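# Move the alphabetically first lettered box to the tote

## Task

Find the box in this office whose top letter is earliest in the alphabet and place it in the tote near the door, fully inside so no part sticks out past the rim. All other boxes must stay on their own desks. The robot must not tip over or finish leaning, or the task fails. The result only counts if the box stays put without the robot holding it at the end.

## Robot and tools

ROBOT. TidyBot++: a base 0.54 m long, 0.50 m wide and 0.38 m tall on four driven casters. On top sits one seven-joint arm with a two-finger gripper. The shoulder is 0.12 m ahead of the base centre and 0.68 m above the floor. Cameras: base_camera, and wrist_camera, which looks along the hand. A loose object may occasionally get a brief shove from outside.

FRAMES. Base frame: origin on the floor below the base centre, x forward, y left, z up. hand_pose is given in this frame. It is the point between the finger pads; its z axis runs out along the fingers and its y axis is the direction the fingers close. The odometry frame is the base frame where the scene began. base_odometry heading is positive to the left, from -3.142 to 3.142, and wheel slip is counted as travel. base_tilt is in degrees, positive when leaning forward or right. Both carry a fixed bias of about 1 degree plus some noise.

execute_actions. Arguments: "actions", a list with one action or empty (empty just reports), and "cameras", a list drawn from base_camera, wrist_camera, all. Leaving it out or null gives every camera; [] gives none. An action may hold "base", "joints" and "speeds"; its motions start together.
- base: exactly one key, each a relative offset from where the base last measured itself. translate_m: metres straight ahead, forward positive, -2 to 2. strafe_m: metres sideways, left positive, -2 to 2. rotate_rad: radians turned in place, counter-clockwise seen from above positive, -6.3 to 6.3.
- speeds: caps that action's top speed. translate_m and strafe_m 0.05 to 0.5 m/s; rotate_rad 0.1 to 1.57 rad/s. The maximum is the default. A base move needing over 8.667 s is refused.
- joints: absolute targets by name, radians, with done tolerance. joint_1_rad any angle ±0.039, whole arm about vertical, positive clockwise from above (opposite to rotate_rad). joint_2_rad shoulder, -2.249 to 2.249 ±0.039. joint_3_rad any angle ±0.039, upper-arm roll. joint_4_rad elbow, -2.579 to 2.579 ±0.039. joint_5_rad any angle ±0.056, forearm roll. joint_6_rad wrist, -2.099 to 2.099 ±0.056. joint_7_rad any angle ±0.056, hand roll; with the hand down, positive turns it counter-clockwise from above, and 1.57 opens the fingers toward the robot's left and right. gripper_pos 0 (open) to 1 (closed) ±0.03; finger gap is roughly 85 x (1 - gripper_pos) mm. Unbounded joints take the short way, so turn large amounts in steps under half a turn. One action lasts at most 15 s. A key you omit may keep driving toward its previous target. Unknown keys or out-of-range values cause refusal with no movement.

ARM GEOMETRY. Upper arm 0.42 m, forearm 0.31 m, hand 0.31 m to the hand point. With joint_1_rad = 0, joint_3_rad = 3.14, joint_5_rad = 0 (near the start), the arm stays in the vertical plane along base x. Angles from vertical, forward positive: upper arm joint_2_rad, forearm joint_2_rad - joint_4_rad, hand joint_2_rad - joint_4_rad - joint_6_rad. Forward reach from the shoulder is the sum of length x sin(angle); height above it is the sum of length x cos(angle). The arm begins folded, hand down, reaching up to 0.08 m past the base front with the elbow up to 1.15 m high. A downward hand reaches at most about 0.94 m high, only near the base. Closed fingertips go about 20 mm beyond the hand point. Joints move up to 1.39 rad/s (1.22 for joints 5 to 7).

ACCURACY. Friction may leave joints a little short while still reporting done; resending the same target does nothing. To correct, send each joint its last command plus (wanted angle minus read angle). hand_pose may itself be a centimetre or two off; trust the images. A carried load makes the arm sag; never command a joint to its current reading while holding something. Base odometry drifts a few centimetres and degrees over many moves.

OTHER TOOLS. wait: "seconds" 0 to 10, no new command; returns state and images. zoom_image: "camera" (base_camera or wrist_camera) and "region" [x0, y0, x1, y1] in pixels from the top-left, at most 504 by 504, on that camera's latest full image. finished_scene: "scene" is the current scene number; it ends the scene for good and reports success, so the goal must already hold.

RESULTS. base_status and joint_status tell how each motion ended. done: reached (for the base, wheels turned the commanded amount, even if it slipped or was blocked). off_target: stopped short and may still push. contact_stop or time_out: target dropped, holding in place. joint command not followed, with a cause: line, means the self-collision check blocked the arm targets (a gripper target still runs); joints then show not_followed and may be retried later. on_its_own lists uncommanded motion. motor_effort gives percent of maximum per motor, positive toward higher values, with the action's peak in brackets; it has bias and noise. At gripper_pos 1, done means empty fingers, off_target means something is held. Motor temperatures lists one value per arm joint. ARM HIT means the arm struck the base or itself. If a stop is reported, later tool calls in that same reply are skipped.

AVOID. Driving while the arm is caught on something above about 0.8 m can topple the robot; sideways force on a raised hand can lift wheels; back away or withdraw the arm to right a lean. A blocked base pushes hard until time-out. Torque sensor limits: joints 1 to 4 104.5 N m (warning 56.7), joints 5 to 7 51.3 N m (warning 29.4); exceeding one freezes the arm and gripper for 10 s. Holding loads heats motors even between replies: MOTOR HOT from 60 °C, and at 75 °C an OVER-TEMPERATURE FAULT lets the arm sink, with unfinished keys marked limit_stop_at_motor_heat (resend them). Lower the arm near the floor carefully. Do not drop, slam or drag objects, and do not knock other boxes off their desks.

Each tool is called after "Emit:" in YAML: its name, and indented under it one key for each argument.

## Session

Emit:
execute_actions:
  actions:
    - {"joints":{"joint_1_rad":0,"joint_2_rad":-0.4,"joint_3_rad":3.14,"joint_4_rad":-0.5,"joint_5_rad":0,"joint_6_rad":-2.0,"joint_7_rad":1.57}}

Emit:
execute_actions:
  actions:
    - {"joints":{"joint_1_rad":-1.55}}
  cameras: ["wrist_camera"]

Emit:
execute_actions:
  actions:
    - {"joints":{"joint_1_rad":-3.1}}
  cameras: ["wrist_camera"]

Emit:
execute_actions:
  actions:
    - {"joints":{"joint_1_rad":1.6}}
  cameras: ["wrist_camera"]

Scene clock: 3.13 s.
Motor temperatures (°C, as the motors report them): [25 29 29 32 33 35 35]
base_odometry: x=+0.000 y=+0.000 heading=+0.000 (m, m, rad; odometry frame)
base_tilt: forward=-0.2 right=-0.2 (deg)
base_status: not commanded
joint_positions: joint_1_rad=-0.026 joint_2_rad=-0.389 joint_3_rad=+3.126 joint_4_rad=-0.514 joint_5_rad=+0.023 joint_6_rad=-1.959 joint_7_rad=+1.585 gripper_pos=+0.000
joint_status: all done
motor_effort: joint_1_rad=+0(0) joint_2_rad=+7(8) joint_3_rad=+0(1) joint_4_rad=+8(20) joint_5_rad=+0(0) joint_6_rad=+8(8) joint_7_rad=-1(1) (%)
hand_pose: x=+0.2697 y=+0.0042 z=+1.2300 quat_wxyz=(+0.003, +0.863, +0.016, +0.504) (m; base frame)
pictures: base_camera, wrist_camera
Images, in order (width x height): base_camera 644x364, wrist_camera 644x476.

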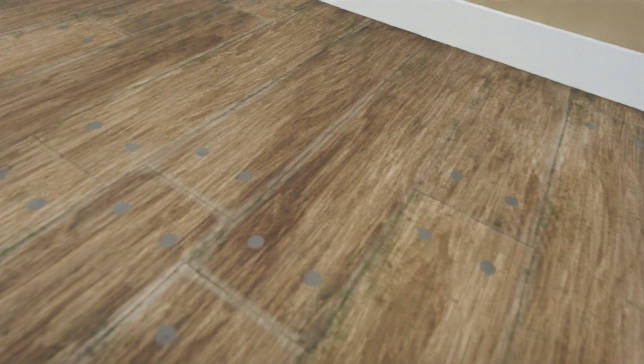

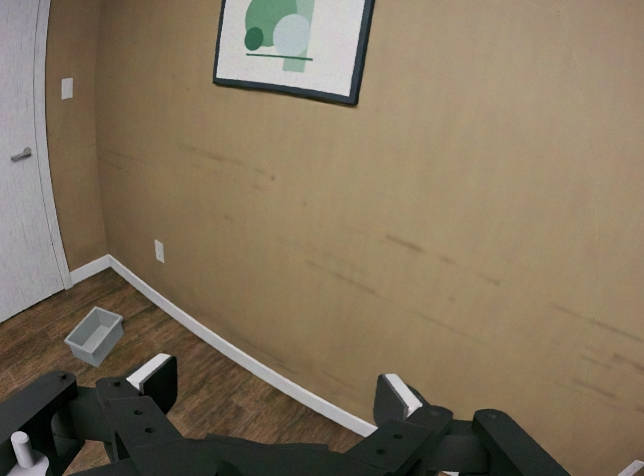

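Scene clock: 5.90 s.
Motor temperatures (°C, as the motors report them): [25 29 29 32 33 35 35]
base_odometry: x=+0.000 y=+0.000 heading=+0.000 (m, m, rad; odometry frame)
base_tilt: forward=-0.3 right=-0.1 (deg)
base_status: not commanded
joint_positions: joint_1_rad=-1.526 joint_2_rad=-0.389 joint_3_rad=+3.126 joint_4_rad=-0.514 joint_5_rad=+0.023 joint_6_rad=-1.959 joint_7_rad=+1.585 gripper_pos=+0.000
joint_status: all done
motor_effort: joint_1_rad=+0(0) joint_2_rad=+7(7) joint_3_rad=+1(1) joint_4_rad=+8(7) joint_5_rad=+0(0) joint_6_rad=+8(8) joint_7_rad=+0(1) (%)
hand_pose: x=+0.1255 y=+0.1506 z=+1.2300 quat_wxyz=(-0.342, +0.621, +0.600, +0.371) (m; base frame)
pictures: wrist_camera
Images, in order (width x height): wrist_camera 644x476.

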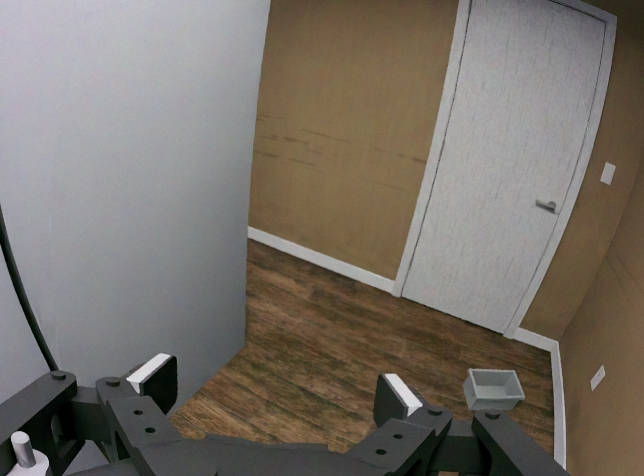

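Scene clock: 8.67 s.
Motor temperatures (°C, as the motors report them): [25 29 29 32 33 35 35]
base_odometry: x=+0.000 y=+0.000 heading=+0.000 (m, m, rad; odometry frame)
base_tilt: forward=-0.3 right=-0.1 (deg)
base_status: not commanded
joint_positions: joint_1_rad=-3.076 joint_2_rad=-0.389 joint_3_rad=+3.126 joint_4_rad=-0.514 joint_5_rad=+0.023 joint_6_rad=-1.959 joint_7_rad=+1.585 gripper_pos=+0.000
joint_status: all done
motor_effort: joint_1_rad=+0(0) joint_2_rad=+7(7) joint_3_rad=+0(1) joint_4_rad=+7(7) joint_5_rad=+0(0) joint_6_rad=+8(8) joint_7_rad=-1(1) (%)
hand_pose: x=-0.0315 y=+0.0096 z=+1.2300 quat_wxyz=(-0.504, +0.023, +0.863, +0.026) (m; base frame)
pictures: wrist_camera
Images, in order (width x height): wrist_camera 644x476.

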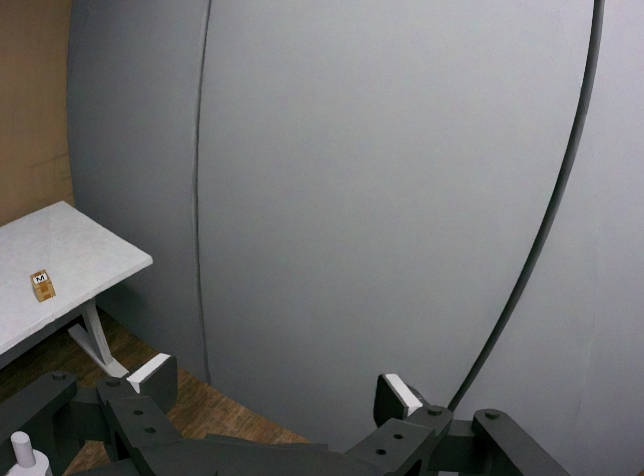

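Scene clock: 11.47 s.
Motor temperatures (°C, as the motors report them): [25 29 29 32 33 35 35]
base_odometry: x=+0.000 y=+0.000 heading=+0.000 (m, m, rad; odometry frame)
base_tilt: forward=-0.3 right=-0.1 (deg)
base_status: not commanded
joint_positions: joint_1_rad=-4.659 joint_2_rad=-0.389 joint_3_rad=+3.126 joint_4_rad=-0.514 joint_5_rad=+0.023 joint_6_rad=-1.959 joint_7_rad=+1.585 gripper_pos=+0.000
joint_status: all done
motor_effort: joint_1_rad=+0(1) joint_2_rad=+7(8) joint_3_rad=+1(0) joint_4_rad=+7(8) joint_5_rad=+0(0) joint_6_rad=+8(8) joint_7_rad=+0(1) (%)
hand_pose: x=+0.1112 y=-0.1506 z=+1.2300 quat_wxyz=(-0.372, -0.598, +0.623, -0.340) (m; base frame)
pictures: wrist_camera
Images, in order (width x height): wrist_camera 644x476.

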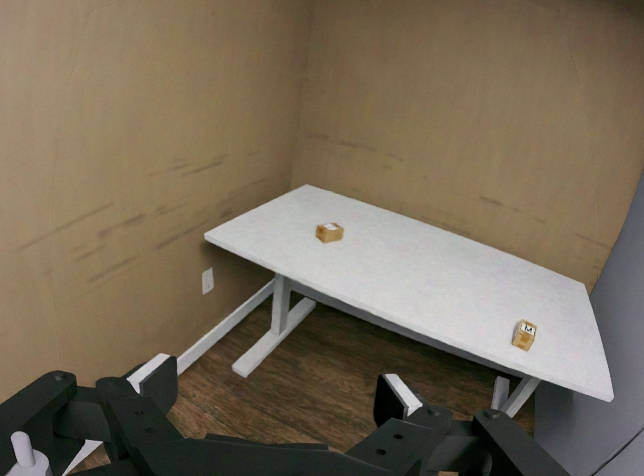

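Emit:
zoom_image:
  camera: "wrist_camera"
  region: [290, 205, 370, 265]

Emit:
zoom_image:
  camera: "wrist_camera"
  region: [485, 305, 565, 365]

Region (290, 205, 370, 265) of wrist_camera's 644x476 image, scaled by 6.300; it fills the top 378 rows of this view, and the rest is white.

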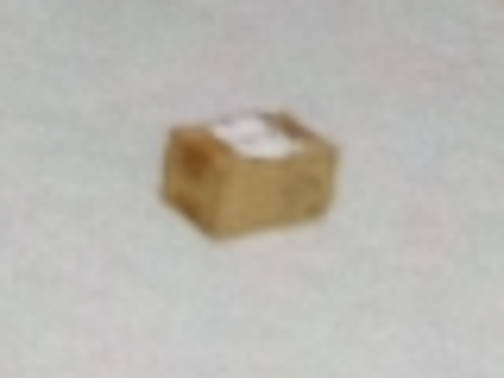

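Region (485, 305, 565, 365) of wrist_camera's 644x476 image, scaled by 6.300; it fills the top 378 rows of this view, and the rest is white.

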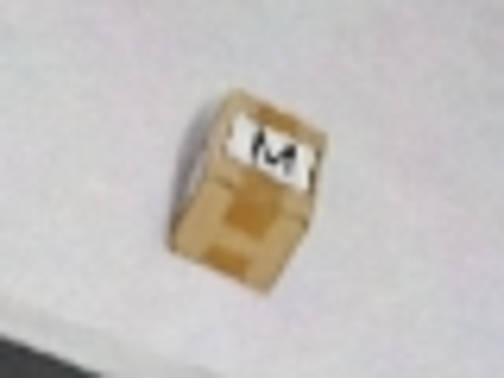

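Emit:
execute_actions:
  actions:
    - {"base":{"rotate_rad":1.05},"joints":{"joint_1_rad":2.7,"joint_2_rad":0.0,"joint_4_rad":-0.3}}
  cameras: ["base_camera"]

Emit:
execute_actions:
  actions:
    - {"base":{"translate_m":-0.45}}

Scene clock: 19.80 s.
Motor temperatures (°C, as the motors report them): [25 28 29 32 33 35 35]
base_odometry: x=+0.000 y=+0.000 heading=+1.050 (m, m, rad; odometry frame)
base_tilt: forward=-0.2 right=-0.2 (deg)
base_status: done
joint_positions: joint_1_rad=-3.606 joint_2_rad=-0.010 joint_3_rad=+3.126 joint_4_rad=-0.319 joint_5_rad=+0.023 joint_6_rad=-1.959 joint_7_rad=+1.585 gripper_pos=+0.000
joint_status: all done
motor_effort: joint_1_rad=+0(0) joint_2_rad=-9(9) joint_3_rad=+0(1) joint_4_rad=+10(10) joint_5_rad=+0(0) joint_6_rad=+7(8) joint_7_rad=+0(0) (%)
hand_pose: x=-0.1756 y=-0.1478 z=+1.2021 quat_wxyz=(-0.413, -0.214, +0.881, -0.090) (m; base frame)
pictures: base_camera
Images, in order (width x height): base_camera 644x364.

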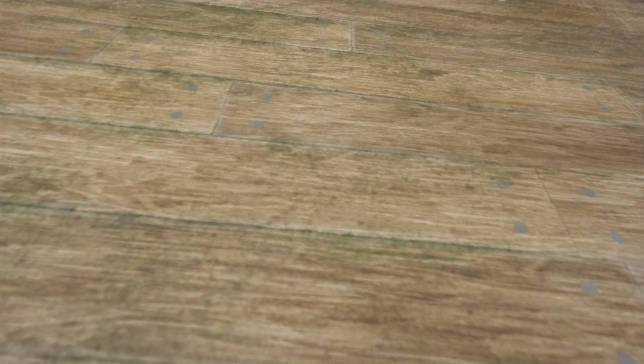

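Scene clock: 22.07 s.
Motor temperatures (°C, as the motors report them): [25 28 29 32 33 35 35]
base_odometry: x=-0.223 y=-0.391 heading=+1.050 (m, m, rad; odometry frame)
base_tilt: forward=-0.3 right=+0.0 (deg)
base_status: done
joint_positions: joint_1_rad=-3.606 joint_2_rad=+0.005 joint_3_rad=+3.126 joint_4_rad=-0.315 joint_5_rad=+0.023 joint_6_rad=-1.961 joint_7_rad=+1.585 gripper_pos=+0.000
joint_status: not commanded
motor_effort: joint_1_rad=+0(0) joint_2_rad=-9(12) joint_3_rad=+0(1) joint_4_rad=+10(11) joint_5_rad=-1(0) joint_6_rad=+7(8) joint_7_rad=-1(1) (%)
hand_pose: x=-0.1823 y=-0.1510 z=+1.1981 quat_wxyz=(-0.408, -0.214, +0.883, -0.089) (m; base frame)
pictures: base_camera, wrist_camera
Images, in order (width x height): base_camera 644x364, wrist_camera 644x476.

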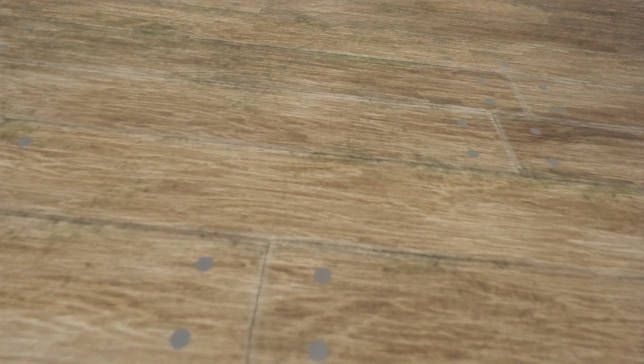

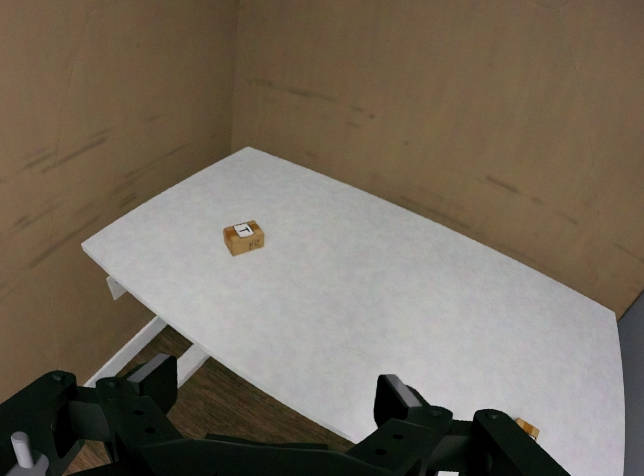

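Emit:
zoom_image:
  camera: "wrist_camera"
  region: [205, 205, 285, 265]

Region (205, 205, 285, 265) of wrist_camera's 644x476 image, scaled by 6.300; it fills the top 378 rows of this view, and the rest is white.

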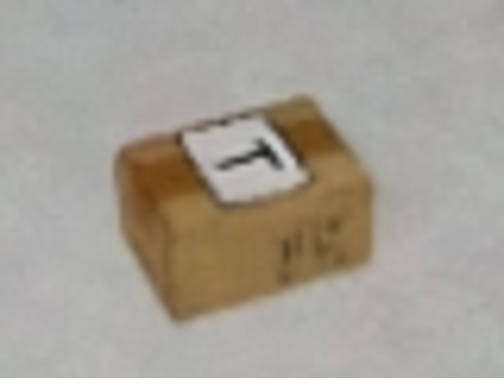

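Emit:
execute_actions:
  actions:
    - {"base":{"rotate_rad":-0.13},"joints":{"joint_1_rad":0.5,"joint_2_rad":-0.4,"joint_4_rad":-0.5}}
  cameras: []

Emit:
execute_actions:
  actions:
    - {"base":{"translate_m":1.7},"joints":{"joint_1_rad":-0.9}}

Scene clock: 31.03 s.
Motor temperatures (°C, as the motors report them): [25 28 29 32 33 35 35]
base_odometry: x=-0.224 y=-0.391 heading=+0.920 (m, m, rad; odometry frame)
base_tilt: forward=-0.3 right=-0.1 (deg)
base_status: done
joint_positions: joint_1_rad=-5.759 joint_2_rad=-0.385 joint_3_rad=+3.126 joint_4_rad=-0.481 joint_5_rad=+0.023 joint_6_rad=-1.961 joint_7_rad=+1.585 gripper_pos=+0.000
joint_status: all done
motor_effort: joint_1_rad=+0(1) joint_2_rad=+7(11) joint_3_rad=+1(2) joint_4_rad=+7(11) joint_5_rad=+0(0) joint_6_rad=+8(8) joint_7_rad=+0(1) (%)
hand_pose: x=+0.2466 y=-0.0735 z=+1.2393 quat_wxyz=(-0.143, -0.828, +0.217, -0.496) (m; base frame)
pictures: none
No camera images: the call's "cameras" was empty. Leave "cameras" out to get every camera's image.

Scene clock: 35.80 s.
Motor temperatures (°C, as the motors report them): [25 28 29 32 33 35 35]
base_odometry: x=+0.809 y=+0.960 heading=+0.919 (m, m, rad; odometry frame)
base_tilt: forward=-0.2 right=-0.1 (deg)
base_status: done
joint_positions: joint_1_rad=-7.160 joint_2_rad=-0.399 joint_3_rad=+3.126 joint_4_rad=-0.485 joint_5_rad=+0.023 joint_6_rad=-1.961 joint_7_rad=+1.585 gripper_pos=+0.000
joint_status: all done
motor_effort: joint_1_rad=+0(0) joint_2_rad=+8(11) joint_3_rad=+1(1) joint_4_rad=+7(8) joint_5_rad=-1(1) joint_6_rad=+8(8) joint_7_rad=-1(1) (%)
hand_pose: x=+0.2084 y=+0.1077 z=+1.2402 quat_wxyz=(+0.213, -0.771, -0.367, -0.475) (m; base frame)
pictures: base_camera, wrist_camera
Images, in order (width x height): base_camera 644x364, wrist_camera 644x476.

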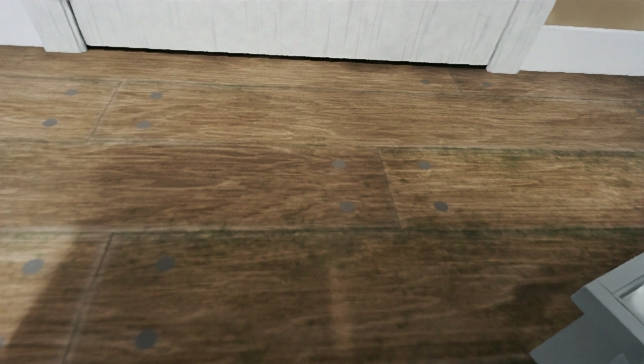

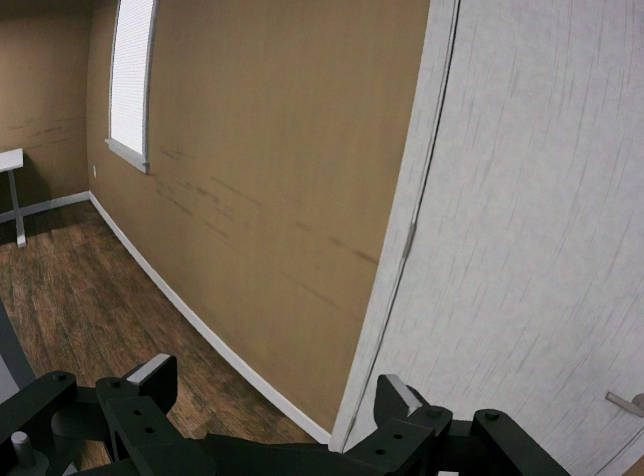

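Emit:
execute_actions:
  actions:
    - {"base":{"strafe_m":0.2},"joints":{"joint_1_rad":-1.7,"joint_4_rad":-0.8}}

Scene clock: 40.30 s.
Motor temperatures (°C, as the motors report them): [25 28 29 32 33 35 35]
base_odometry: x=+0.650 y=+1.081 heading=+0.919 (m, m, rad; odometry frame)
base_tilt: forward=-0.3 right=-0.1 (deg)
base_status: done
joint_positions: joint_1_rad=-7.959 joint_2_rad=-0.394 joint_3_rad=+3.126 joint_4_rad=-0.782 joint_5_rad=+0.023 joint_6_rad=-1.961 joint_7_rad=+1.585 gripper_pos=+0.000
joint_status: all done
motor_effort: joint_1_rad=+0(1) joint_2_rad=+4(11) joint_3_rad=+2(1) joint_4_rad=+11(11) joint_5_rad=+0(1) joint_6_rad=+7(8) joint_7_rad=+0(1) (%)
hand_pose: x=+0.1001 y=+0.1779 z=+1.1428 quat_wxyz=(+0.280, -0.612, -0.690, -0.266) (m; base frame)
pictures: base_camera, wrist_camera
Images, in order (width x height): base_camera 644x364, wrist_camera 644x476.

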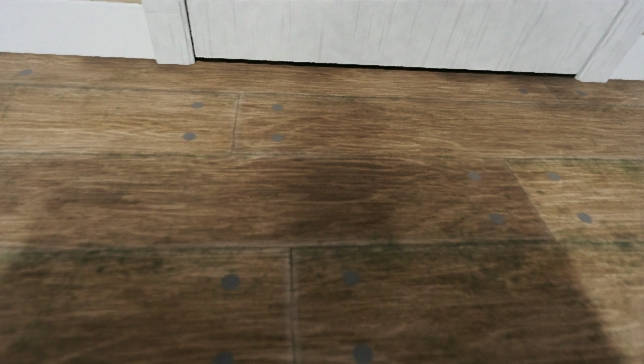

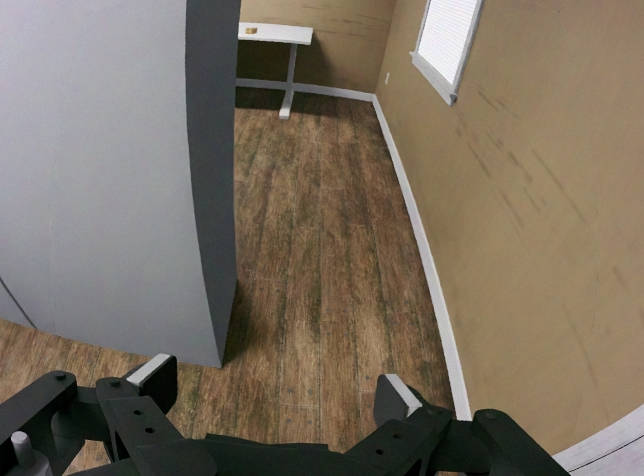

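Emit:
execute_actions:
  actions:
    - {"base":{"translate_m":0.28},"joints":{"joint_4_rad":-0.5}}

Emit:
execute_actions:
  actions:
    - {"base":{"strafe_m":1.6},"joints":{"joint_1_rad":-2.2}}

Scene clock: 44.60 s.
Motor temperatures (°C, as the motors report them): [25 28 29 32 33 35 35]
base_odometry: x=+0.820 y=+1.304 heading=+0.919 (m, m, rad; odometry frame)
base_tilt: forward=-0.3 right=-0.1 (deg)
base_status: done
joint_positions: joint_1_rad=-7.961 joint_2_rad=-0.396 joint_3_rad=+3.128 joint_4_rad=-0.513 joint_5_rad=+0.022 joint_6_rad=-1.961 joint_7_rad=+1.585 gripper_pos=+0.000
joint_status: all done
motor_effort: joint_1_rad=+0(1) joint_2_rad=+7(8) joint_3_rad=+0(3) joint_4_rad=+8(11) joint_5_rad=+0(1) joint_6_rad=+8(8) joint_7_rad=-1(1) (%)
hand_pose: x=+0.1039 y=+0.1455 z=+1.2311 quat_wxyz=(+0.371, -0.573, -0.644, -0.346) (m; base frame)
pictures: base_camera, wrist_camera
Images, in order (width x height): base_camera 644x364, wrist_camera 644x476.

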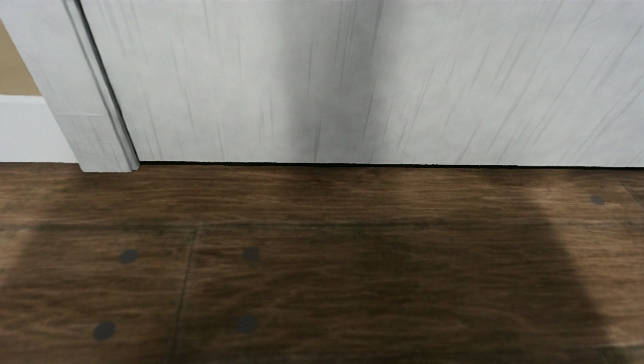

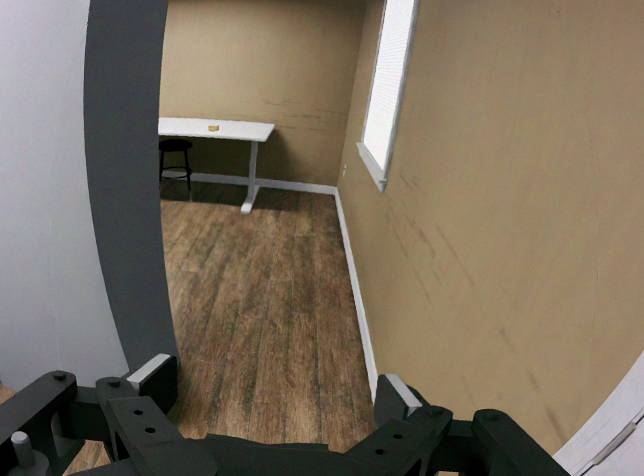

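Scene clock: 49.17 s.
Motor temperatures (°C, as the motors report them): [25 28 29 32 33 35 35]
base_odometry: x=-0.452 y=+2.274 heading=+0.919 (m, m, rad; odometry frame)
base_tilt: forward=-0.2 right=-0.1 (deg)
base_status: done
joint_positions: joint_1_rad=-8.460 joint_2_rad=-0.398 joint_3_rad=+3.128 joint_4_rad=-0.513 joint_5_rad=+0.022 joint_6_rad=-1.961 joint_7_rad=+1.585 gripper_pos=+0.000
joint_status: all done
motor_effort: joint_1_rad=+0(0) joint_2_rad=+8(12) joint_3_rad=+1(2) joint_4_rad=+7(8) joint_5_rad=+0(1) joint_6_rad=+8(8) joint_7_rad=+0(1) (%)
hand_pose: x=+0.0369 y=+0.1196 z=+1.2315 quat_wxyz=(+0.446, -0.396, -0.764, -0.244) (m; base frame)
pictures: base_camera, wrist_camera
Images, in order (width x height): base_camera 644x364, wrist_camera 644x476.

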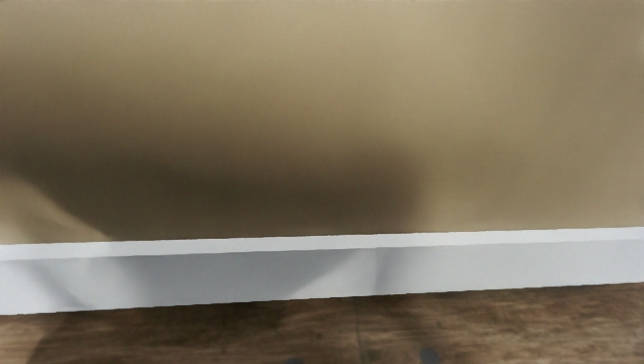

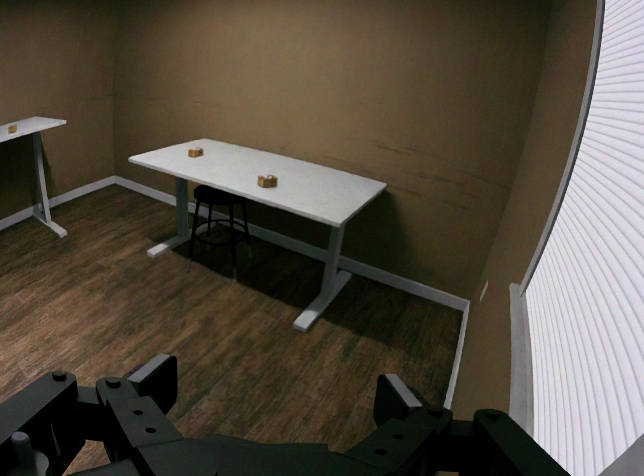

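Emit:
execute_actions:
  actions:
    - {"base":{"translate_m":-1.3},"joints":{"joint_1_rad":-1.7}}
  cameras: ["wrist_camera"]

Emit:
execute_actions:
  actions:
    - {"base":{"strafe_m":0.5},"joints":{"joint_2_rad":-0.1,"joint_4_rad":-0.3}}
  cameras: ["wrist_camera"]

Scene clock: 56.17 s.
Motor temperatures (°C, as the motors report them): [25 28 29 32 33 35 35]
base_odometry: x=-1.241 y=+1.241 heading=+0.919 (m, m, rad; odometry frame)
base_tilt: forward=-0.2 right=+0.0 (deg)
base_status: done
joint_positions: joint_1_rad=-8.006 joint_2_rad=-0.399 joint_3_rad=+3.128 joint_4_rad=-0.512 joint_5_rad=+0.022 joint_6_rad=-1.961 joint_7_rad=+1.585 gripper_pos=+0.000
joint_status: all done
motor_effort: joint_1_rad=+0(1) joint_2_rad=+7(9) joint_3_rad=+0(1) joint_4_rad=+7(8) joint_5_rad=+0(1) joint_6_rad=+8(8) joint_7_rad=+0(1) (%)
hand_pose: x=+0.0977 y=+0.1431 z=+1.2317 quat_wxyz=(+0.380, -0.558, -0.656, -0.339) (m; base frame)
pictures: wrist_camera
Images, in order (width x height): wrist_camera 644x476.

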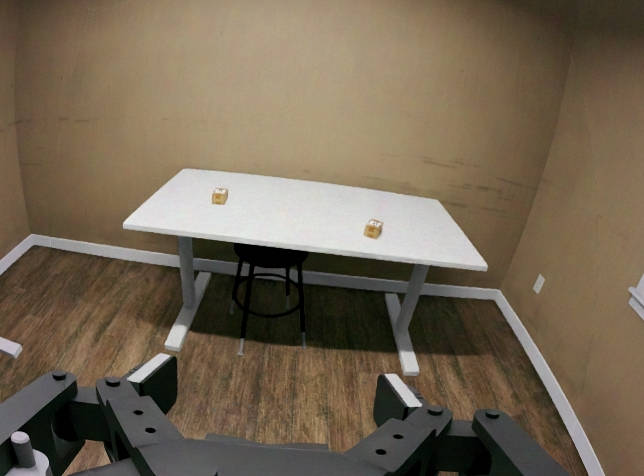

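Scene clock: 58.67 s.
Motor temperatures (°C, as the motors report them): [25 28 29 32 33 35 35]
base_odometry: x=-1.639 y=+1.545 heading=+0.919 (m, m, rad; odometry frame)
base_tilt: forward=-0.3 right=-0.1 (deg)
base_status: done
joint_positions: joint_1_rad=-8.006 joint_2_rad=-0.090 joint_3_rad=+3.128 joint_4_rad=-0.317 joint_5_rad=+0.022 joint_6_rad=-1.961 joint_7_rad=+1.585 gripper_pos=+0.000
joint_status: all done
motor_effort: joint_1_rad=+0(0) joint_2_rad=-5(14) joint_3_rad=+0(1) joint_4_rad=+9(11) joint_5_rad=+0(0) joint_6_rad=+7(9) joint_7_rad=+0(1) (%)
hand_pose: x=+0.0764 y=+0.2832 z=+1.2269 quat_wxyz=(+0.343, -0.576, -0.677, -0.305) (m; base frame)
pictures: wrist_camera
Images, in order (width x height): wrist_camera 644x476.

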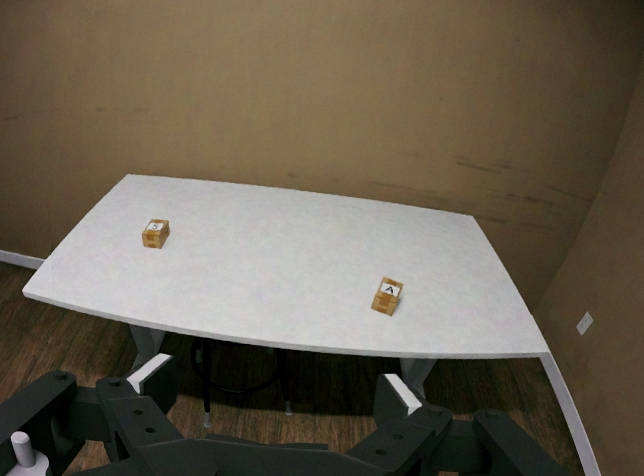

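Emit:
zoom_image:
  camera: "wrist_camera"
  region: [340, 265, 440, 335]

Region (340, 265, 440, 335) of wrist_camera's 644x476 image, scaled by 5.040; it fills the top 353 rows of this view, and the rest is white.

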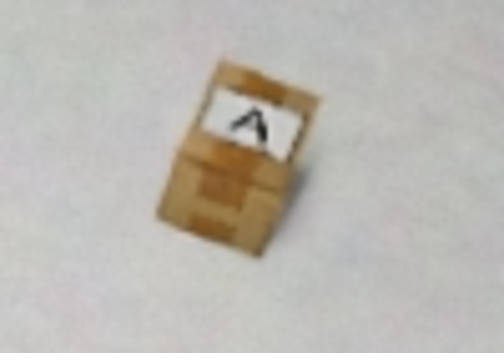

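Emit:
execute_actions:
  actions:
    - {"base":{"rotate_rad":1.33},"joints":{"joint_1_rad":0.0,"joint_2_rad":-0.3,"joint_4_rad":-1.2,"joint_6_rad":-1.7}}
  cameras: []

Emit:
execute_actions:
  actions:
    - {"base":{"translate_m":0.3}}

Scene clock: 71.30 s.
Motor temperatures (°C, as the motors report them): [25 28 29 32 33 35 35]
base_odometry: x=-1.639 y=+1.545 heading=+2.249 (m, m, rad; odometry frame)
base_tilt: forward=-0.2 right=-0.1 (deg)
base_status: done
joint_positions: joint_1_rad=-6.307 joint_2_rad=-0.282 joint_3_rad=+3.128 joint_4_rad=-1.183 joint_5_rad=+0.022 joint_6_rad=-1.742 joint_7_rad=+1.585 gripper_pos=+0.000
joint_status: all done
motor_effort: joint_1_rad=+0(0) joint_2_rad=-5(6) joint_3_rad=+1(1) joint_4_rad=+16(16) joint_5_rad=+0(0) joint_6_rad=+5(8) joint_7_rad=-1(1) (%)
hand_pose: x=+0.3970 y=+0.0056 z=+1.0077 quat_wxyz=(-0.009, -0.969, -0.020, -0.247) (m; base frame)
pictures: none
No camera images: the call's "cameras" was empty. Leave "cameras" out to get every camera's image.

Scene clock: 73.23 s.
Motor temperatures (°C, as the motors report them): [25 28 29 32 33 35 35]
base_odometry: x=-1.828 y=+1.778 heading=+2.250 (m, m, rad; odometry frame)
base_tilt: forward=-0.3 right=-0.1 (deg)
base_status: done
joint_positions: joint_1_rad=-6.307 joint_2_rad=-0.292 joint_3_rad=+3.128 joint_4_rad=-1.185 joint_5_rad=+0.022 joint_6_rad=-1.739 joint_7_rad=+1.585 gripper_pos=+0.000
joint_status: not commanded
motor_effort: joint_1_rad=+0(0) joint_2_rad=-5(8) joint_3_rad=+1(0) joint_4_rad=+16(16) joint_5_rad=+0(0) joint_6_rad=+5(5) joint_7_rad=-1(0) (%)
hand_pose: x=+0.3946 y=+0.0056 z=+1.0102 quat_wxyz=(-0.009, -0.967, -0.020, -0.252) (m; base frame)
pictures: base_camera, wrist_camera
Images, in order (width x height): base_camera 644x364, wrist_camera 644x476.

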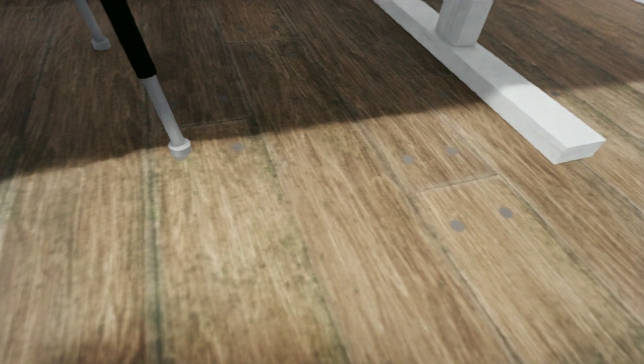

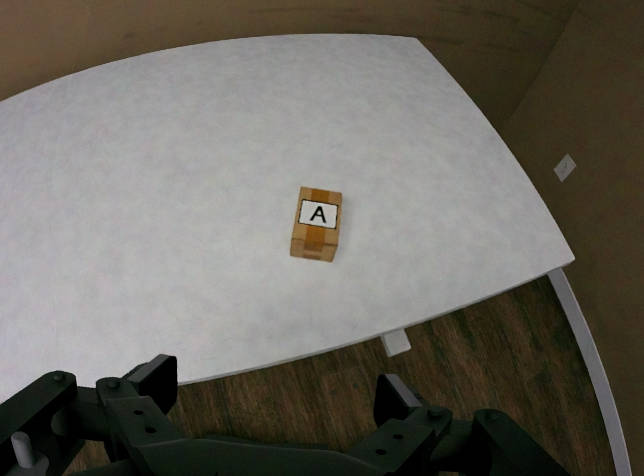

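Emit:
execute_actions:
  actions:
    - {"base":{"translate_m":0.2},"joints":{"joint_1_rad":0.09,"joint_2_rad":0.03,"joint_4_rad":-1.19,"joint_6_rad":-1.97}}

Scene clock: 78.40 s.
Motor temperatures (°C, as the motors report them): [25 28 29 32 33 35 35]
base_odometry: x=-1.954 y=+1.934 heading=+2.250 (m, m, rad; odometry frame)
base_tilt: forward=-0.2 right=-0.1 (deg)
base_status: done
joint_positions: joint_1_rad=-6.219 joint_2_rad=+0.038 joint_3_rad=+3.128 joint_4_rad=-1.185 joint_5_rad=+0.022 joint_6_rad=-1.929 joint_7_rad=+1.585 gripper_pos=+0.000
joint_status: all done
motor_effort: joint_1_rad=+0(0) joint_2_rad=-16(22) joint_3_rad=+0(2) joint_4_rad=+16(18) joint_5_rad=+0(1) joint_6_rad=+0(5) joint_7_rad=+0(1) (%)
hand_pose: x=+0.4265 y=-0.0211 z=+0.8982 quat_wxyz=(-0.010, -1.000, +0.022, +0.005) (m; base frame)
pictures: base_camera, wrist_camera
Images, in order (width x height): base_camera 644x364, wrist_camera 644x476.

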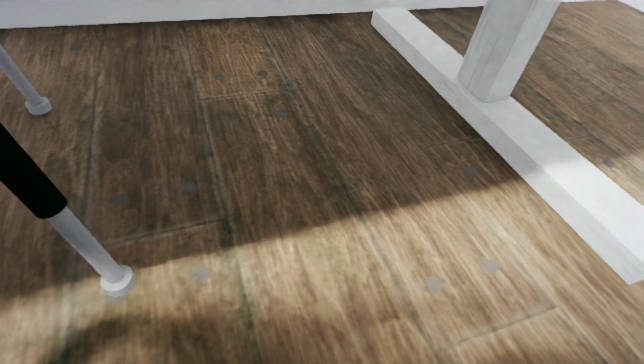

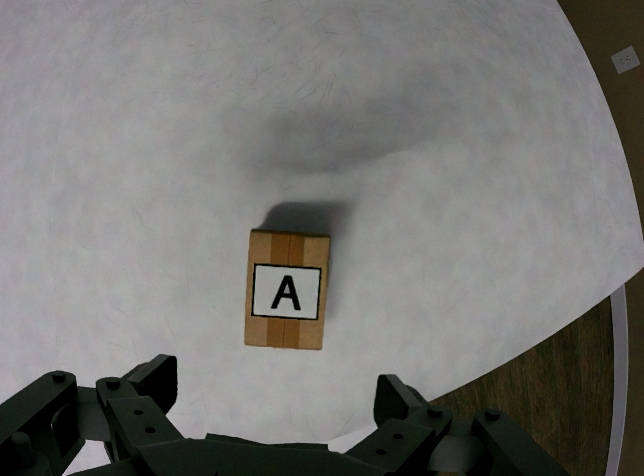

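Emit:
execute_actions:
  actions:
    - {"joints":{"joint_2_rad":0.05,"joint_4_rad":-1.44,"joint_6_rad":-1.627}}
  cameras: ["wrist_camera"]

Scene clock: 83.27 s.
Motor temperatures (°C, as the motors report them): [25 28 29 32 33 35 35]
base_odometry: x=-1.954 y=+1.934 heading=+2.250 (m, m, rad; odometry frame)
base_tilt: forward=-0.2 right=-0.1 (deg)
base_status: not commanded
joint_positions: joint_1_rad=-6.219 joint_2_rad=+0.043 joint_3_rad=+3.128 joint_4_rad=-1.426 joint_5_rad=+0.022 joint_6_rad=-1.666 joint_7_rad=+1.585 gripper_pos=+0.000
joint_status: all done
motor_effort: joint_1_rad=+0(0) joint_2_rad=-17(19) joint_3_rad=+0(0) joint_4_rad=+17(18) joint_5_rad=+0(0) joint_6_rad=+0(0) joint_7_rad=+0(0) (%)
hand_pose: x=+0.4512 y=-0.0228 z=+0.8231 quat_wxyz=(-0.011, -1.000, +0.020, -0.003) (m; base frame)
pictures: wrist_camera
Images, in order (width x height): wrist_camera 644x476.

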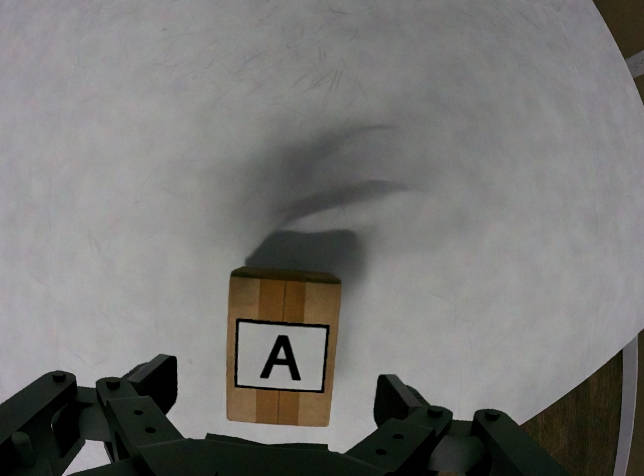

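Emit:
execute_actions:
  actions:
    - {"joints":{"joint_2_rad":0.06,"joint_4_rad":-1.655,"joint_6_rad":-1.41}}
  cameras: ["wrist_camera"]

Scene clock: 87.73 s.
Motor temperatures (°C, as the motors report them): [25 28 29 32 33 35 35]
base_odometry: x=-1.954 y=+1.934 heading=+2.250 (m, m, rad; odometry frame)
base_tilt: forward=-0.2 right=+0.0 (deg)
base_status: not commanded
joint_positions: joint_1_rad=-6.219 joint_2_rad=+0.048 joint_3_rad=+3.128 joint_4_rad=-1.641 joint_5_rad=+0.022 joint_6_rad=-1.450 joint_7_rad=+1.585 gripper_pos=+0.000
joint_status: all done
motor_effort: joint_1_rad=+0(0) joint_2_rad=-17(19) joint_3_rad=+0(0) joint_4_rad=+17(18) joint_5_rad=+0(0) joint_6_rad=+0(0) joint_7_rad=-1(0) (%)
hand_pose: x=+0.4512 y=-0.0227 z=+0.7536 quat_wxyz=(-0.011, -1.000, +0.017, -0.001) (m; base frame)
pictures: wrist_camera
Images, in order (width x height): wrist_camera 644x476.

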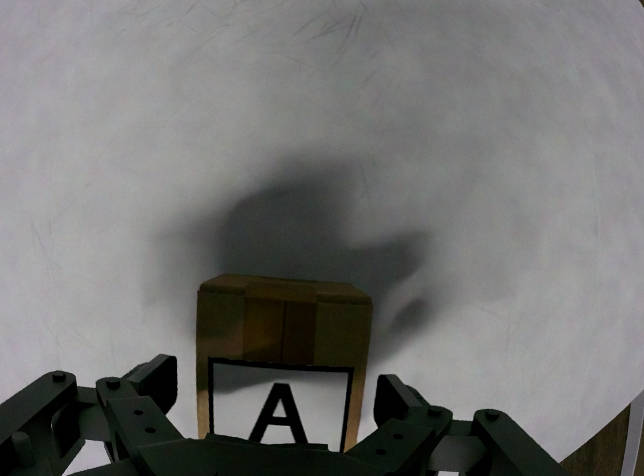

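Emit:
execute_actions:
  actions:
    - {"joints":{"gripper_pos":1}}
  cameras: []

Emit:
execute_actions:
  actions:
    - {"joints":{"joint_2_rad":-0.1,"joint_4_rad":-1.4,"joint_6_rad":-1.8}}
  cameras: ["wrist_camera"]

Emit:
execute_actions:
  actions:
    - {"base":{"translate_m":-0.35}}
  cameras: []

Emit:
execute_actions:
  actions:
    - {"base":{"rotate_rad":-2.8},"joints":{"joint_1_rad":0,"joint_2_rad":-0.9,"joint_4_rad":-2.2,"joint_6_rad":-0.8}}
  cameras: []

Emit:
execute_actions:
  actions:
    - {"base":{"strafe_m":1.1}}

Scene clock: 97.33 s.
Motor temperatures (°C, as the motors report them): [25 28 29 32 33 36 35]
base_odometry: x=-1.953 y=+1.934 heading=+2.250 (m, m, rad; odometry frame)
base_tilt: forward=-0.2 right=-0.1 (deg)
base_status: not commanded
joint_positions: joint_1_rad=-6.219 joint_2_rad=+0.047 joint_3_rad=+3.128 joint_4_rad=-1.641 joint_5_rad=+0.022 joint_6_rad=-1.450 joint_7_rad=+1.585 gripper_pos=+0.350
joint_status: gripper_pos off_target (ended at +0.350, target +1.000)
motor_effort: joint_1_rad=+0(0) joint_2_rad=-15(19) joint_3_rad=+0(0) joint_4_rad=+15(17) joint_5_rad=+0(1) joint_6_rad=+0(2) joint_7_rad=+0(0) (%)
hand_pose: x=+0.4515 y=-0.0228 z=+0.7543 quat_wxyz=(-0.011, -1.000, +0.017, -0.002) (m; base frame)
pictures: none
No camera images: the call's "cameras" was empty. Leave "cameras" out to get every camera's image.

Scene clock: 98.63 s.
Motor temperatures (°C, as the motors report them): [25 28 29 32 33 36 35]
base_odometry: x=-1.953 y=+1.934 heading=+2.250 (m, m, rad; odometry frame)
base_tilt: forward=-0.2 right=+0.0 (deg)
base_status: not commanded
joint_positions: joint_1_rad=-6.219 joint_2_rad=-0.100 joint_3_rad=+3.128 joint_4_rad=-1.414 joint_5_rad=+0.022 joint_6_rad=-1.765 joint_7_rad=+1.585 gripper_pos=+0.350
joint_status: all done
motor_effort: joint_1_rad=+0(0) joint_2_rad=-13(22) joint_3_rad=+0(0) joint_4_rad=+18(19) joint_5_rad=+0(0) joint_6_rad=+1(2) joint_7_rad=-1(1) (%)
hand_pose: x=+0.3998 y=-0.0197 z=+0.8697 quat_wxyz=(-0.013, -0.999, +0.021, -0.031) (m; base frame)
pictures: wrist_camera
Images, in order (width x height): wrist_camera 644x476.

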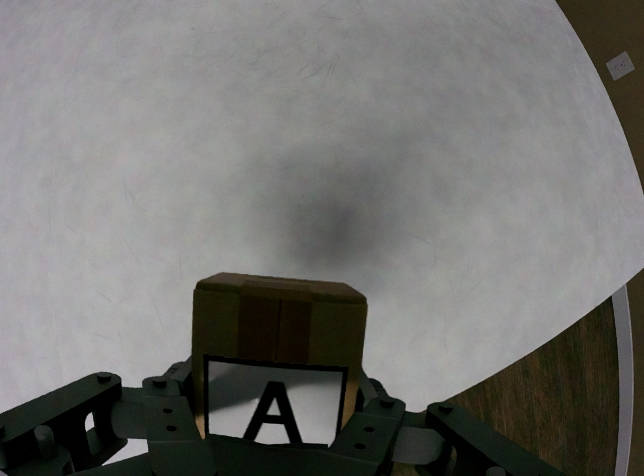

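Scene clock: 100.77 s.
Motor temperatures (°C, as the motors report them): [25 28 29 32 33 36 35]
base_odometry: x=-1.733 y=+1.661 heading=+2.251 (m, m, rad; odometry frame)
base_tilt: forward=-0.3 right=-0.1 (deg)
base_status: done
joint_positions: joint_1_rad=-6.216 joint_2_rad=-0.103 joint_3_rad=+3.129 joint_4_rad=-1.414 joint_5_rad=+0.022 joint_6_rad=-1.765 joint_7_rad=+1.585 gripper_pos=+0.350
joint_status: not commanded
motor_effort: joint_1_rad=+0(1) joint_2_rad=-12(16) joint_3_rad=+0(2) joint_4_rad=+18(18) joint_5_rad=+0(1) joint_6_rad=+1(2) joint_7_rad=-1(0) (%)
hand_pose: x=+0.3990 y=-0.0203 z=+0.8707 quat_wxyz=(-0.013, -0.999, +0.022, -0.033) (m; base frame)
pictures: none
No camera images: the call's "cameras" was empty. Leave "cameras" out to get every camera's image.

Scene clock: 103.83 s.
Motor temperatures (°C, as the motors report them): [25 28 29 32 33 36 35]
base_odometry: x=-1.733 y=+1.661 heading=-0.549 (m, m, rad; odometry frame)
base_tilt: forward=-0.3 right=-0.1 (deg)
base_status: done
joint_positions: joint_1_rad=-6.258 joint_2_rad=-0.886 joint_3_rad=+3.129 joint_4_rad=-2.189 joint_5_rad=+0.022 joint_6_rad=-0.843 joint_7_rad=+1.585 gripper_pos=+0.350
joint_status: all done
motor_effort: joint_1_rad=+0(2) joint_2_rad=+8(14) joint_3_rad=+1(2) joint_4_rad=+22(22) joint_5_rad=+0(1) joint_6_rad=+9(8) joint_7_rad=-1(0) (%)
hand_pose: x=+0.3573 y=-0.0059 z=+0.8618 quat_wxyz=(-0.023, -0.878, -0.004, -0.477) (m; base frame)
pictures: none
No camera images: the call's "cameras" was empty. Leave "cameras" out to get every camera's image.

Scene clock: 107.40 s.
Motor temperatures (°C, as the motors report them): [25 28 29 32 33 36 35]
base_odometry: x=-1.158 y=+2.599 heading=-0.549 (m, m, rad; odometry frame)
base_tilt: forward=-0.3 right=-0.1 (deg)
base_status: done
joint_positions: joint_1_rad=-6.260 joint_2_rad=-0.886 joint_3_rad=+3.129 joint_4_rad=-2.189 joint_5_rad=+0.022 joint_6_rad=-0.843 joint_7_rad=+1.585 gripper_pos=+0.350
joint_status: not commanded
motor_effort: joint_1_rad=+0(1) joint_2_rad=+7(8) joint_3_rad=+1(3) joint_4_rad=+22(22) joint_5_rad=+0(0) joint_6_rad=+9(9) joint_7_rad=+0(1) (%)
hand_pose: x=+0.3573 y=-0.0055 z=+0.8618 quat_wxyz=(-0.022, -0.878, -0.005, -0.477) (m; base frame)
pictures: base_camera, wrist_camera
Images, in order (width x height): base_camera 644x364, wrist_camera 644x476.

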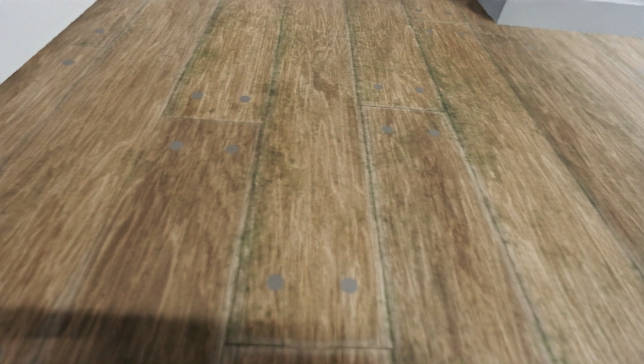

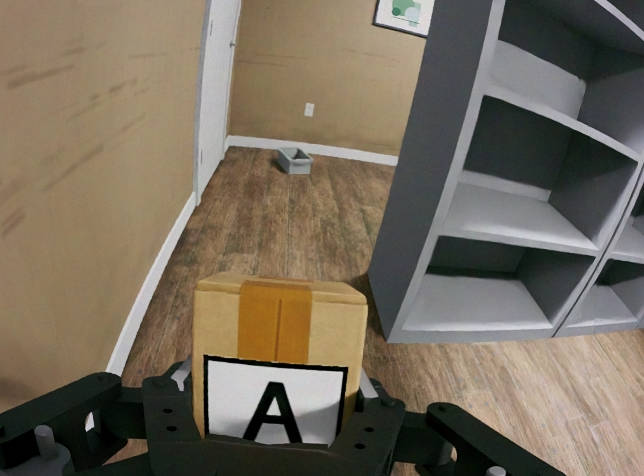

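Emit:
execute_actions:
  actions:
    - {"base":{"translate_m":2.0},"joints":{"joint_6_rad":-1.2}}

Scene clock: 114.47 s.
Motor temperatures (°C, as the motors report them): [25 28 29 32 33 36 35]
base_odometry: x=+0.548 y=+1.556 heading=-0.549 (m, m, rad; odometry frame)
base_tilt: forward=-0.2 right=-0.1 (deg)
base_status: done
joint_positions: joint_1_rad=-6.260 joint_2_rad=-0.891 joint_3_rad=+3.129 joint_4_rad=-2.199 joint_5_rad=+0.022 joint_6_rad=-1.188 joint_7_rad=+1.585 gripper_pos=+0.350
joint_status: all done
motor_effort: joint_1_rad=+0(0) joint_2_rad=+9(10) joint_3_rad=+1(1) joint_4_rad=+21(23) joint_5_rad=+0(0) joint_6_rad=+6(9) joint_7_rad=+0(1) (%)
hand_pose: x=+0.2825 y=-0.0065 z=+0.7794 quat_wxyz=(-0.020, -0.948, -0.002, -0.317) (m; base frame)
pictures: base_camera, wrist_camera
Images, in order (width x height): base_camera 644x364, wrist_camera 644x476.

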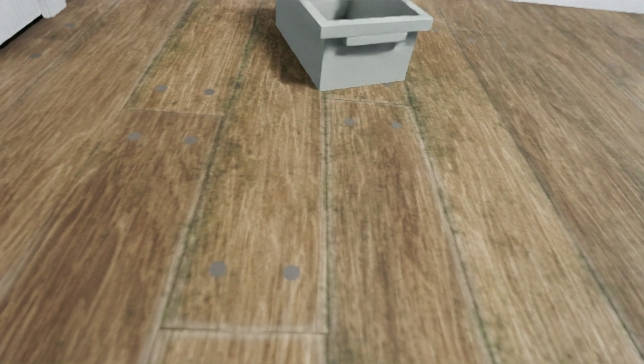

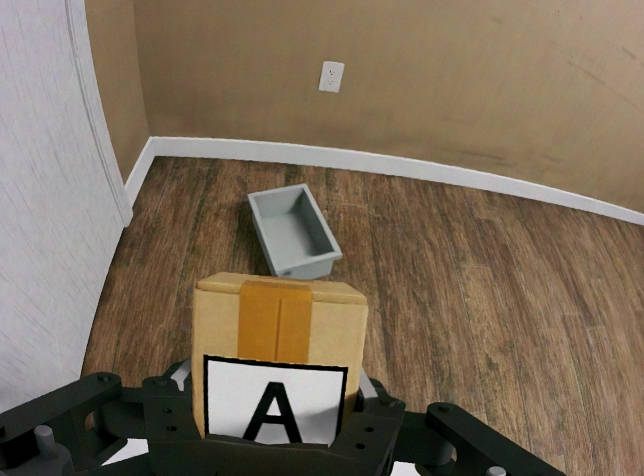

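Emit:
execute_actions:
  actions:
    - {"base":{"translate_m":0.3},"joints":{"joint_2_rad":0.95,"joint_4_rad":-1.66,"joint_6_rad":-0.47}}

Scene clock: 119.63 s.
Motor temperatures (°C, as the motors report them): [25 28 29 32 33 36 35]
base_odometry: x=+0.804 y=+1.400 heading=-0.549 (m, m, rad; odometry frame)
base_tilt: forward=-0.3 right=+0.0 (deg)
base_status: done
joint_positions: joint_1_rad=-6.260 joint_2_rad=+0.948 joint_3_rad=+3.129 joint_4_rad=-1.680 joint_5_rad=+0.022 joint_6_rad=-0.512 joint_7_rad=+1.585 gripper_pos=+0.350
joint_status: all done
motor_effort: joint_1_rad=+0(0) joint_2_rad=-37(39) joint_3_rad=-1(1) joint_4_rad=+9(21) joint_5_rad=+0(0) joint_6_rad=+1(6) joint_7_rad=+0(1) (%)
hand_pose: x=+0.6159 y=-0.0062 z=+0.3423 quat_wxyz=(+0.000, -1.000, -0.009, -0.001) (m; base frame)
pictures: base_camera, wrist_camera
Images, in order (width x height): base_camera 644x364, wrist_camera 644x476.

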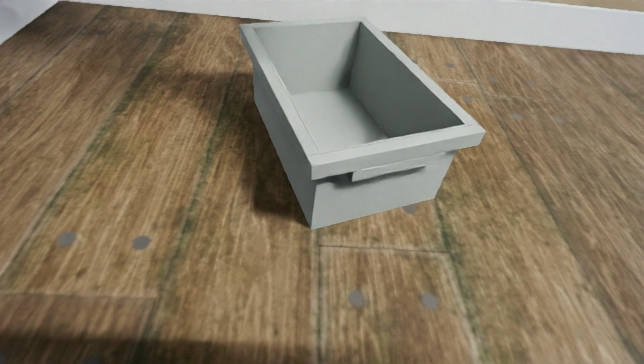

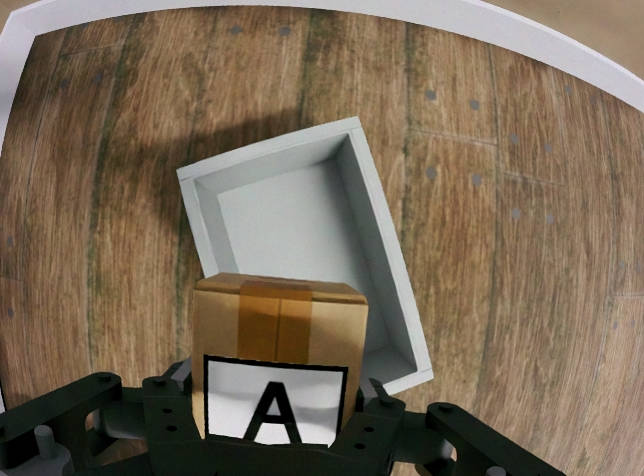

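Emit:
execute_actions:
  actions:
    - {"base":{"translate_m":0.03},"joints":{"joint_1_rad":0.075,"joint_7_rad":0.37,"joint_2_rad":1.12,"joint_4_rad":-1.58,"joint_6_rad":-0.39}}
  cameras: []

Emit:
execute_actions:
  actions:
    - {"joints":{"joint_2_rad":1.45,"joint_4_rad":-1.40,"joint_6_rad":-0.228}}

Scene clock: 126.23 s.
Motor temperatures (°C, as the motors report them): [25 29 29 32 33 36 35]
base_odometry: x=+0.830 y=+1.384 heading=-0.548 (m, m, rad; odometry frame)
base_tilt: forward=-0.2 right=-0.1 (deg)
base_status: done
joint_positions: joint_1_rad=-6.229 joint_2_rad=+1.115 joint_3_rad=+3.129 joint_4_rad=-1.598 joint_5_rad=+0.022 joint_6_rad=-0.431 joint_7_rad=+0.388 gripper_pos=+0.350
joint_status: all done
motor_effort: joint_1_rad=+0(2) joint_2_rad=-39(40) joint_3_rad=-1(2) joint_4_rad=+8(10) joint_5_rad=-1(0) joint_6_rad=+0(1) joint_7_rad=-1(1) (%)
hand_pose: x=+0.6261 y=-0.0213 z=+0.2698 quat_wxyz=(+0.000, -0.822, +0.569, +0.002) (m; base frame)
pictures: none
No camera images: the call's "cameras" was empty. Leave "cameras" out to get every camera's image.

Scene clock: 127.93 s.
Motor temperatures (°C, as the motors report them): [25 29 29 32 33 36 35]
base_odometry: x=+0.830 y=+1.384 heading=-0.548 (m, m, rad; odometry frame)
base_tilt: forward=-0.2 right=-0.1 (deg)
base_status: not commanded
joint_positions: joint_1_rad=-6.229 joint_2_rad=+1.455 joint_3_rad=+3.129 joint_4_rad=-1.417 joint_5_rad=+0.022 joint_6_rad=-0.269 joint_7_rad=+0.388 gripper_pos=+0.350
joint_status: all done
motor_effort: joint_1_rad=+0(0) joint_2_rad=-40(44) joint_3_rad=-1(1) joint_4_rad=+5(7) joint_5_rad=+0(0) joint_6_rad=+0(0) joint_7_rad=-1(1) (%)
hand_pose: x=+0.6200 y=-0.0196 z=+0.1161 quat_wxyz=(+0.003, -0.821, +0.570, +0.002) (m; base frame)
pictures: base_camera, wrist_camera
Images, in order (width x height): base_camera 644x364, wrist_camera 644x476.

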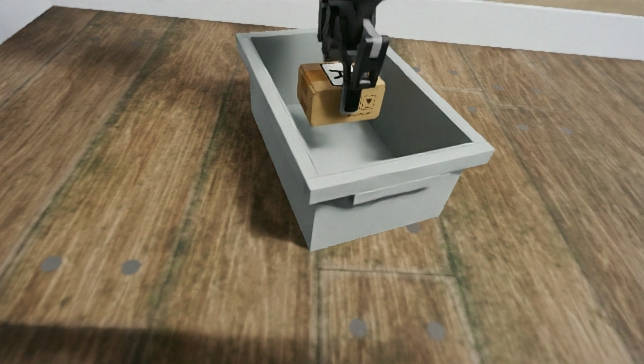

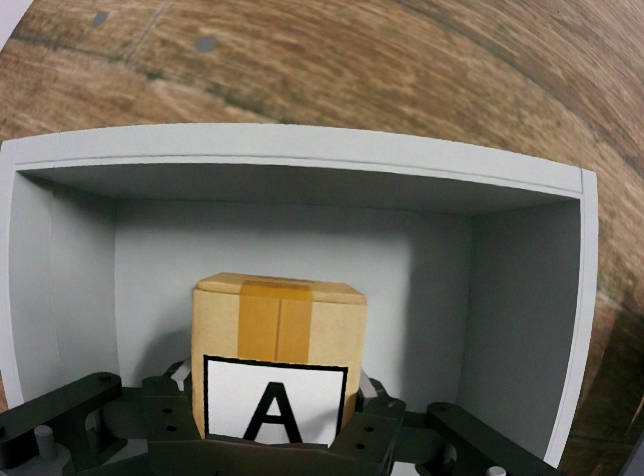

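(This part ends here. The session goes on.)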